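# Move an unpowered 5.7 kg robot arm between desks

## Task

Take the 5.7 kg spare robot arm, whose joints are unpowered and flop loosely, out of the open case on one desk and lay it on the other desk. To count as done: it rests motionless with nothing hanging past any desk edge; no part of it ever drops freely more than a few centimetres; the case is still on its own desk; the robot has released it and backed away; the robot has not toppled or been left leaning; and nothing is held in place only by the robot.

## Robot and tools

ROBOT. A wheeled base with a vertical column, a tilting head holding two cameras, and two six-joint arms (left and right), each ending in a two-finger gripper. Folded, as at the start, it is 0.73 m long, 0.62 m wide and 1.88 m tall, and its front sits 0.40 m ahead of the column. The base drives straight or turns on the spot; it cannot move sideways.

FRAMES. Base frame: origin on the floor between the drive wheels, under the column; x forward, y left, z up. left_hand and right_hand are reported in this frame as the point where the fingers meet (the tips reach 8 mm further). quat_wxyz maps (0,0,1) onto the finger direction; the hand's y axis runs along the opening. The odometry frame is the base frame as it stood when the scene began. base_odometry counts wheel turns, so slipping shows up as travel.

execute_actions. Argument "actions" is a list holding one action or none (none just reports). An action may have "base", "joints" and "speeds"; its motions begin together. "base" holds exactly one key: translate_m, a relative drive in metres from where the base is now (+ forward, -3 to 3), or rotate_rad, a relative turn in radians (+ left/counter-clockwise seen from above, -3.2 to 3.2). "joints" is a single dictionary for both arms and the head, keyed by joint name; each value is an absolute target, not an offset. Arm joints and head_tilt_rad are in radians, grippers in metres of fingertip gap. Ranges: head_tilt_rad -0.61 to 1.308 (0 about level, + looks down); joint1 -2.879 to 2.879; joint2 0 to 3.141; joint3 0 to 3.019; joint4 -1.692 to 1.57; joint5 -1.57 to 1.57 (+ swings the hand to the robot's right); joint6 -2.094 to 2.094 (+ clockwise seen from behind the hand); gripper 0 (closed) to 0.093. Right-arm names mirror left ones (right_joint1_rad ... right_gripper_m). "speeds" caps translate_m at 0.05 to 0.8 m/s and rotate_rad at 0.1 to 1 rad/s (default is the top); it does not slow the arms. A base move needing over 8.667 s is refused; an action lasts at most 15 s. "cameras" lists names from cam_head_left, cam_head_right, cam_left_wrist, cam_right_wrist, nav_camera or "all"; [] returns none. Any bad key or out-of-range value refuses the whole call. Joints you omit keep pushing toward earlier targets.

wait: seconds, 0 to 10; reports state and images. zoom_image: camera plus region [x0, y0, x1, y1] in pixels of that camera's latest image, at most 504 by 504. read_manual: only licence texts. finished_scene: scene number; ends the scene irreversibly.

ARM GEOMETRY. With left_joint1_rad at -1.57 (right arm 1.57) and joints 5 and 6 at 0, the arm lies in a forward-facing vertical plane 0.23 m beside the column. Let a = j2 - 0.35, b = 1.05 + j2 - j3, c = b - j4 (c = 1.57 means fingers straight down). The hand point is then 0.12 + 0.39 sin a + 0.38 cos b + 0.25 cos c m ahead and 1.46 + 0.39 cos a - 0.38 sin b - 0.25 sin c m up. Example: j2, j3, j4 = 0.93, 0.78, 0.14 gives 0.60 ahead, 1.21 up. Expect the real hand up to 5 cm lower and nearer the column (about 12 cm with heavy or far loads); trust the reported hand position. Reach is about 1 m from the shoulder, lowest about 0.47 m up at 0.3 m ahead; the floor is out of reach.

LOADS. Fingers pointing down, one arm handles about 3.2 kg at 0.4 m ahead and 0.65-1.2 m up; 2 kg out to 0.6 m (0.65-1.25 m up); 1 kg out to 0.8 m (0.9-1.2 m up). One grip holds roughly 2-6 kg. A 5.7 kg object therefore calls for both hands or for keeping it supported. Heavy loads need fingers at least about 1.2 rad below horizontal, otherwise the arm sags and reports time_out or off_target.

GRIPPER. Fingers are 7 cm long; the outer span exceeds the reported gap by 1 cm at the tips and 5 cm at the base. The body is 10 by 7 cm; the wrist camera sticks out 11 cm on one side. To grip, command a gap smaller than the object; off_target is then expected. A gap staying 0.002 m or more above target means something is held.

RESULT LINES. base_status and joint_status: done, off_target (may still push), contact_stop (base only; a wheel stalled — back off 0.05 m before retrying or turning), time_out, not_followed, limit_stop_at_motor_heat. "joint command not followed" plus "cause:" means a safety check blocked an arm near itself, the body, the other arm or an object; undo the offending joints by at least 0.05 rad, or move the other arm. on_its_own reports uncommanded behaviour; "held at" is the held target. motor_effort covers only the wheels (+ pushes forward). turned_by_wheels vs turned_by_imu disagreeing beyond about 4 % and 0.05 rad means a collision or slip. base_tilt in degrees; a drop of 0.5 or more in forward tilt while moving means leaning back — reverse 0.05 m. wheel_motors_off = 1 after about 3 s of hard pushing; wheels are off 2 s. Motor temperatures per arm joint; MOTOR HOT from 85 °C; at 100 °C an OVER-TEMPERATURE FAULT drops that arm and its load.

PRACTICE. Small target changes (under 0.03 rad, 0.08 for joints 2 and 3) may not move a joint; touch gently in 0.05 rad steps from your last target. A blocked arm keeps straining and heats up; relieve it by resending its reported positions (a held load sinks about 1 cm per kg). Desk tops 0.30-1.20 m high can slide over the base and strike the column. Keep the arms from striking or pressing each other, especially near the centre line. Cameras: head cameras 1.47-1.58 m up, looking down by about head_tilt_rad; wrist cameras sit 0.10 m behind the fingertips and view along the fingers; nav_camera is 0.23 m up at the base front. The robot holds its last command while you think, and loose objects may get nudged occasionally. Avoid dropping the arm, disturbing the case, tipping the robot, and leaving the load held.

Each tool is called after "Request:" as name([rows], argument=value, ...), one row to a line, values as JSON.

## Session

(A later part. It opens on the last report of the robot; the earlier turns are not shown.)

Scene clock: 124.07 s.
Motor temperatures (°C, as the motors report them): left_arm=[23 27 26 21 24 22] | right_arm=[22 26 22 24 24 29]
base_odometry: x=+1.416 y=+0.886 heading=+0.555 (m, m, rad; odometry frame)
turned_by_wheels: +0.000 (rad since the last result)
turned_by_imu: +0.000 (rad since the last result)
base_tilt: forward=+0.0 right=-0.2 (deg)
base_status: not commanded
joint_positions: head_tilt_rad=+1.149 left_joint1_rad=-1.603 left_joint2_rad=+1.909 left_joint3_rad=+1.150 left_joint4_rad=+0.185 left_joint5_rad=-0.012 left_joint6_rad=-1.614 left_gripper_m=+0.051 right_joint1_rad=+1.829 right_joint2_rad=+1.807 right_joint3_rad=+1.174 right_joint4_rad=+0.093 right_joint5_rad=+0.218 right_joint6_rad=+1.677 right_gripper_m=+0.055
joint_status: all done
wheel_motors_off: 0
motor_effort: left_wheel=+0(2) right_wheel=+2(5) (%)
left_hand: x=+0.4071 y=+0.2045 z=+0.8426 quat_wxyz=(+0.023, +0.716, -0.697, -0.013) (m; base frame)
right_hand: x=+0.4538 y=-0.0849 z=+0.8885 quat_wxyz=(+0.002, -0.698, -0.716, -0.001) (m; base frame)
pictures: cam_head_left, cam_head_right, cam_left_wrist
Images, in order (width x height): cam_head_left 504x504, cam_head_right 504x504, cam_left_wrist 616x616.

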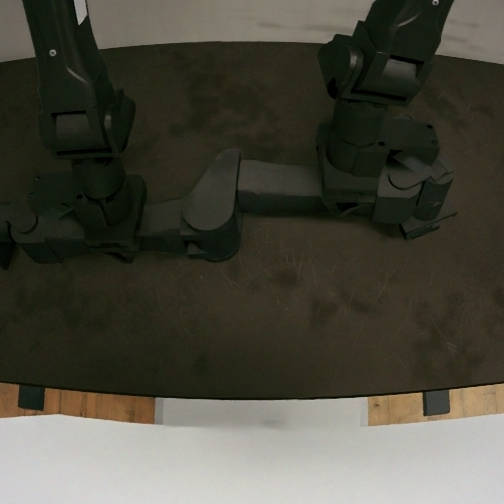

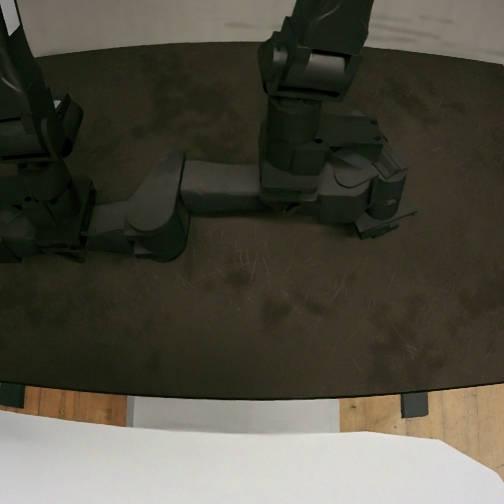

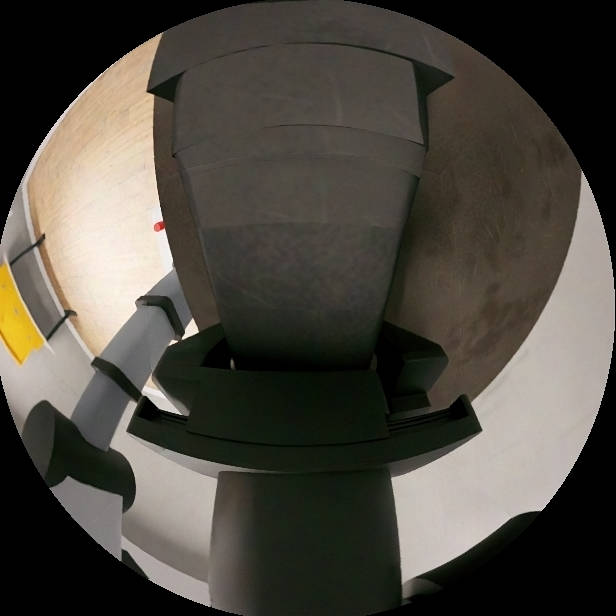

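Request:
execute_actions([
  {"joints":{"left_joint2_rad":1.97,"left_joint3_rad":1.22,"left_joint4_rad":0.22,"right_joint2_rad":1.92,"right_joint3_rad":1.33,"right_joint4_rad":0.05}},
], cameras=["cam_head_right","cam_right_wrist"])

Request:
execute_actions([
  {"joints":{"left_joint2_rad":2.03,"left_joint3_rad":1.27,"right_joint2_rad":2.02,"right_joint3_rad":1.44,"right_joint4_rad":0.05}},
], cameras=["cam_head_right","cam_right_wrist"])

Scene clock: 127.90 s.
Motor temperatures (°C, as the motors report them): left_arm=[23 27 26 21 24 22] | right_arm=[22 26 22 24 24 29]
base_odometry: x=+1.416 y=+0.886 heading=+0.555 (m, m, rad; odometry frame)
turned_by_wheels: +0.000 (rad since the last result)
turned_by_imu: +0.001 (rad since the last result)
base_tilt: forward=+0.1 right=-0.3 (deg)
base_status: not commanded
joint_positions: head_tilt_rad=+1.149 left_joint1_rad=-1.586 left_joint2_rad=+1.970 left_joint3_rad=+1.225 left_joint4_rad=+0.211 left_joint5_rad=-0.015 left_joint6_rad=-1.670 left_gripper_m=+0.051 right_joint1_rad=+1.845 right_joint2_rad=+1.839 right_joint3_rad=+1.287 right_joint4_rad=+0.033 right_joint5_rad=+0.224 right_joint6_rad=+1.641 right_gripper_m=+0.055
joint_status: all done
wheel_motors_off: 0
motor_effort: left_wheel=+1(6) right_wheel=+1(8) (%)
left_hand: x=+0.4217 y=+0.2160 z=+0.8174 quat_wxyz=(+0.003, +0.739, -0.674, -0.004) (m; base frame)
right_hand: x=+0.4895 y=-0.0663 z=+0.8771 quat_wxyz=(-0.002, -0.684, -0.730, -0.012) (m; base frame)
pictures: cam_head_right, cam_right_wrist
Images, in order (width x height): cam_head_right 504x504, cam_right_wrist 616x616.

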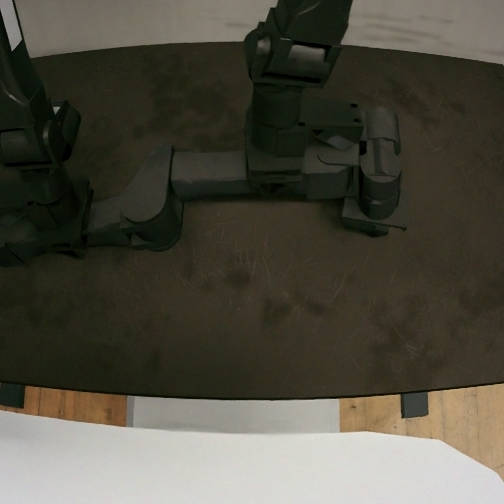

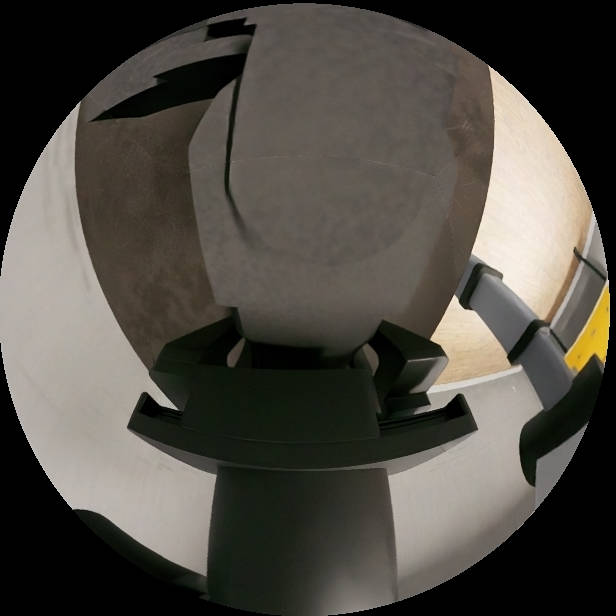

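Scene clock: 129.27 s.
Motor temperatures (°C, as the motors report them): left_arm=[23 27 26 21 24 22] | right_arm=[22 26 22 24 24 29]
base_odometry: x=+1.416 y=+0.886 heading=+0.555 (m, m, rad; odometry frame)
turned_by_wheels: +0.000 (rad since the last result)
turned_by_imu: +0.000 (rad since the last result)
base_tilt: forward=+0.1 right=-0.3 (deg)
base_status: not commanded
joint_positions: head_tilt_rad=+1.149 left_joint1_rad=-1.599 left_joint2_rad=+2.098 left_joint3_rad=+1.289 left_joint4_rad=+0.217 left_joint5_rad=-0.046 left_joint6_rad=-1.656 left_gripper_m=+0.052 right_joint1_rad=+1.809 right_joint2_rad=+2.101 right_joint3_rad=+1.456 right_joint4_rad=+0.075 right_joint5_rad=+0.201 right_joint6_rad=+1.690 right_gripper_m=+0.054
joint_status: all done
wheel_motors_off: 0
motor_effort: left_wheel=+0(4) right_wheel=+1(9) (%)
left_hand: x=+0.3776 y=+0.2118 z=+0.7753 quat_wxyz=(+0.015, +0.731, -0.682, -0.033) (m; base frame)
right_hand: x=+0.4373 y=-0.0741 z=+0.7765 quat_wxyz=(+0.012, -0.704, -0.710, +0.012) (m; base frame)
pictures: cam_head_right, cam_right_wrist
Images, in order (width x height): cam_head_right 504x504, cam_right_wrist 616x616.

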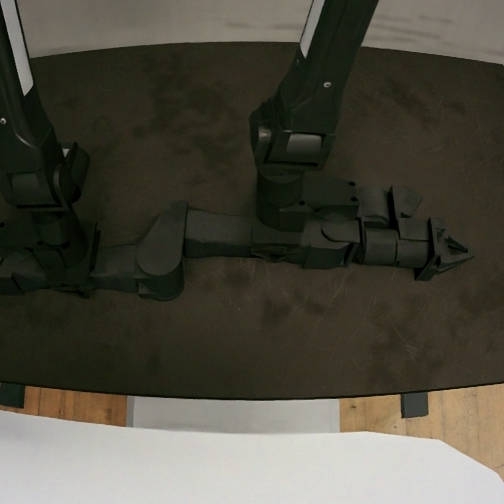

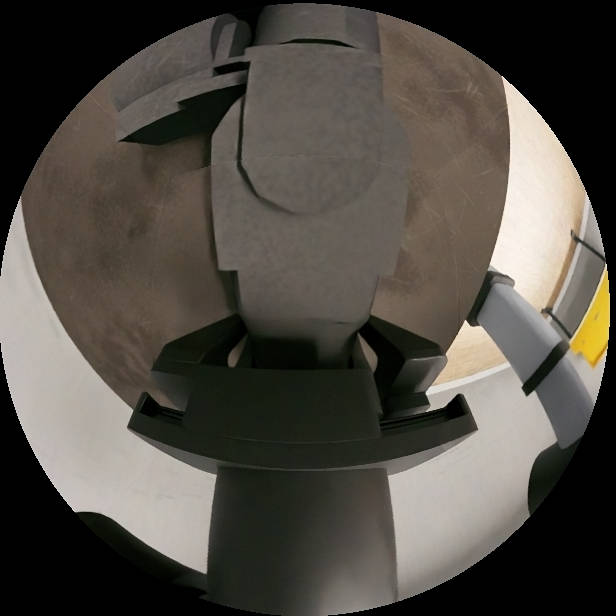

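It popped out flat. Release, raise.

Request:
execute_actions([
  {"joints":{"left_gripper_m":0.093,"right_gripper_m":0.093}},
], cameras=[])

Request:
execute_actions([
  {"joints":{"left_joint2_rad":1.5,"left_joint3_rad":0.85,"left_joint4_rad":0.12,"right_joint2_rad":1.52,"right_joint3_rad":0.95,"right_joint4_rad":0.06}},
], cameras=["cam_left_wrist"])

Request:
execute_actions([
  {"base":{"translate_m":-0.8},"joints":{"head_tilt_rad":0.75}},
], cameras=["cam_head_left","cam_head_right"])

Scene clock: 132.83 s.
Motor temperatures (°C, as the motors report them): left_arm=[23 27 26 21 24 22] | right_arm=[22 26 22 23 24 29]
base_odometry: x=+1.416 y=+0.886 heading=+0.555 (m, m, rad; odometry frame)
turned_by_wheels: +0.000 (rad since the last result)
turned_by_imu: +0.001 (rad since the last result)
base_tilt: forward=+0.0 right=-0.3 (deg)
base_status: not commanded
joint_positions: head_tilt_rad=+1.149 left_joint1_rad=-1.599 left_joint2_rad=+2.050 left_joint3_rad=+1.273 left_joint4_rad=+0.216 left_joint5_rad=-0.031 left_joint6_rad=-1.586 left_gripper_m=+0.093 right_joint1_rad=+1.813 right_joint2_rad=+2.039 right_joint3_rad=+1.434 right_joint4_rad=+0.052 right_joint5_rad=+0.216 right_joint6_rad=+1.582 right_gripper_m=+0.093
joint_status: all done
wheel_motors_off: 0
motor_effort: left_wheel=+0(1) right_wheel=+2(3) (%)
left_hand: x=+0.4005 y=+0.2093 z=+0.7900 quat_wxyz=(+0.010, +0.707, -0.707, -0.016) (m; base frame)
right_hand: x=+0.4608 y=-0.0756 z=+0.7987 quat_wxyz=(+0.003, -0.665, -0.747, +0.008) (m; base frame)
pictures: none
No camera images: the call's "cameras" was empty. Leave "cameras" out to get every camera's image.

Scene clock: 134.17 s.
Motor temperatures (°C, as the motors report them): left_arm=[23 27 25 21 24 22] | right_arm=[22 26 22 23 23 29]
base_odometry: x=+1.416 y=+0.886 heading=+0.555 (m, m, rad; odometry frame)
turned_by_wheels: +0.000 (rad since the last result)
turned_by_imu: +0.000 (rad since the last result)
base_tilt: forward=+0.1 right=-0.3 (deg)
base_status: not commanded
joint_positions: head_tilt_rad=+1.149 left_joint1_rad=-1.599 left_joint2_rad=+1.491 left_joint3_rad=+0.857 left_joint4_rad=+0.130 left_joint5_rad=-0.031 left_joint6_rad=-1.582 left_gripper_m=+0.093 right_joint1_rad=+1.813 right_joint2_rad=+1.508 right_joint3_rad=+0.952 right_joint4_rad=+0.052 right_joint5_rad=+0.218 right_joint6_rad=+1.578 right_gripper_m=+0.093
joint_status: all done
wheel_motors_off: 0
motor_effort: left_wheel=+0(1) right_wheel=+1(2) (%)
left_hand: x=+0.4371 y=+0.2136 z=+0.9900 quat_wxyz=(-0.010, +0.706, -0.708, +0.005) (m; base frame)
right_hand: x=+0.4652 y=-0.1169 z=+0.9931 quat_wxyz=(-0.014, -0.668, -0.744, -0.009) (m; base frame)
pictures: cam_left_wrist
Images, in order (width x height): cam_left_wrist 616x616.

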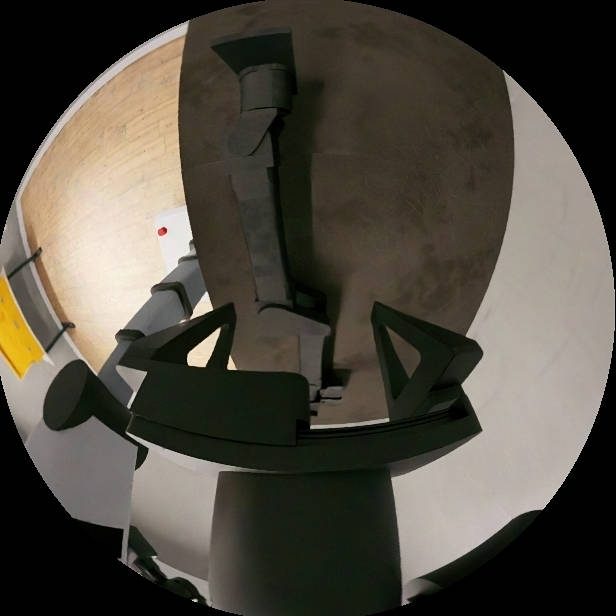

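Scene clock: 137.03 s.
Motor temperatures (°C, as the motors report them): left_arm=[23 26 25 21 24 22] | right_arm=[22 26 22 23 23 28]
base_odometry: x=+0.736 y=+0.464 heading=+0.555 (m, m, rad; odometry frame)
turned_by_wheels: -0.001 (rad since the last result)
turned_by_imu: -0.001 (rad since the last result)
base_tilt: forward=+0.1 right=-0.3 (deg)
base_status: done
joint_positions: head_tilt_rad=+0.766 left_joint1_rad=-1.599 left_joint2_rad=+1.491 left_joint3_rad=+0.848 left_joint4_rad=+0.130 left_joint5_rad=-0.031 left_joint6_rad=-1.582 left_gripper_m=+0.093 right_joint1_rad=+1.815 right_joint2_rad=+1.511 right_joint3_rad=+0.947 right_joint4_rad=+0.052 right_joint5_rad=+0.218 right_joint6_rad=+1.578 right_gripper_m=+0.093
joint_status: all done
wheel_motors_off: 0
motor_effort: left_wheel=-1(39) right_wheel=+1(66) (%)
left_hand: x=+0.4316 y=+0.2137 z=+0.9903 quat_wxyz=(-0.007, +0.706, -0.708, +0.002) (m; base frame)
right_hand: x=+0.4602 y=-0.1163 z=+0.9921 quat_wxyz=(-0.010, -0.666, -0.745, -0.007) (m; base frame)
pictures: cam_head_left, cam_head_right
Images, in order (width x height): cam_head_left 504x504, cam_head_right 504x504.

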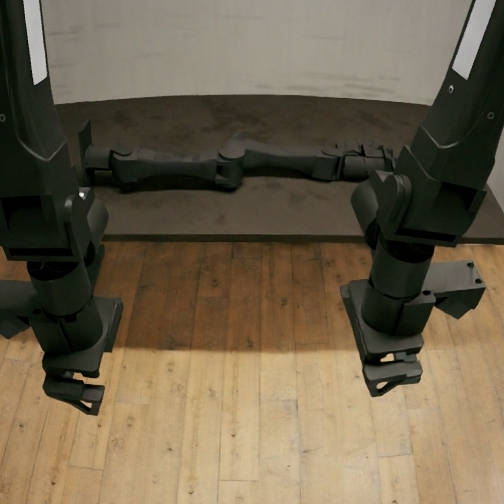

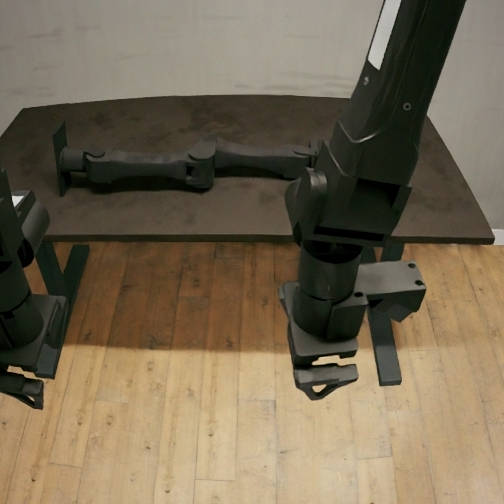

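Request:
finished_scene(scene=1)

The scene is finished: the task was done.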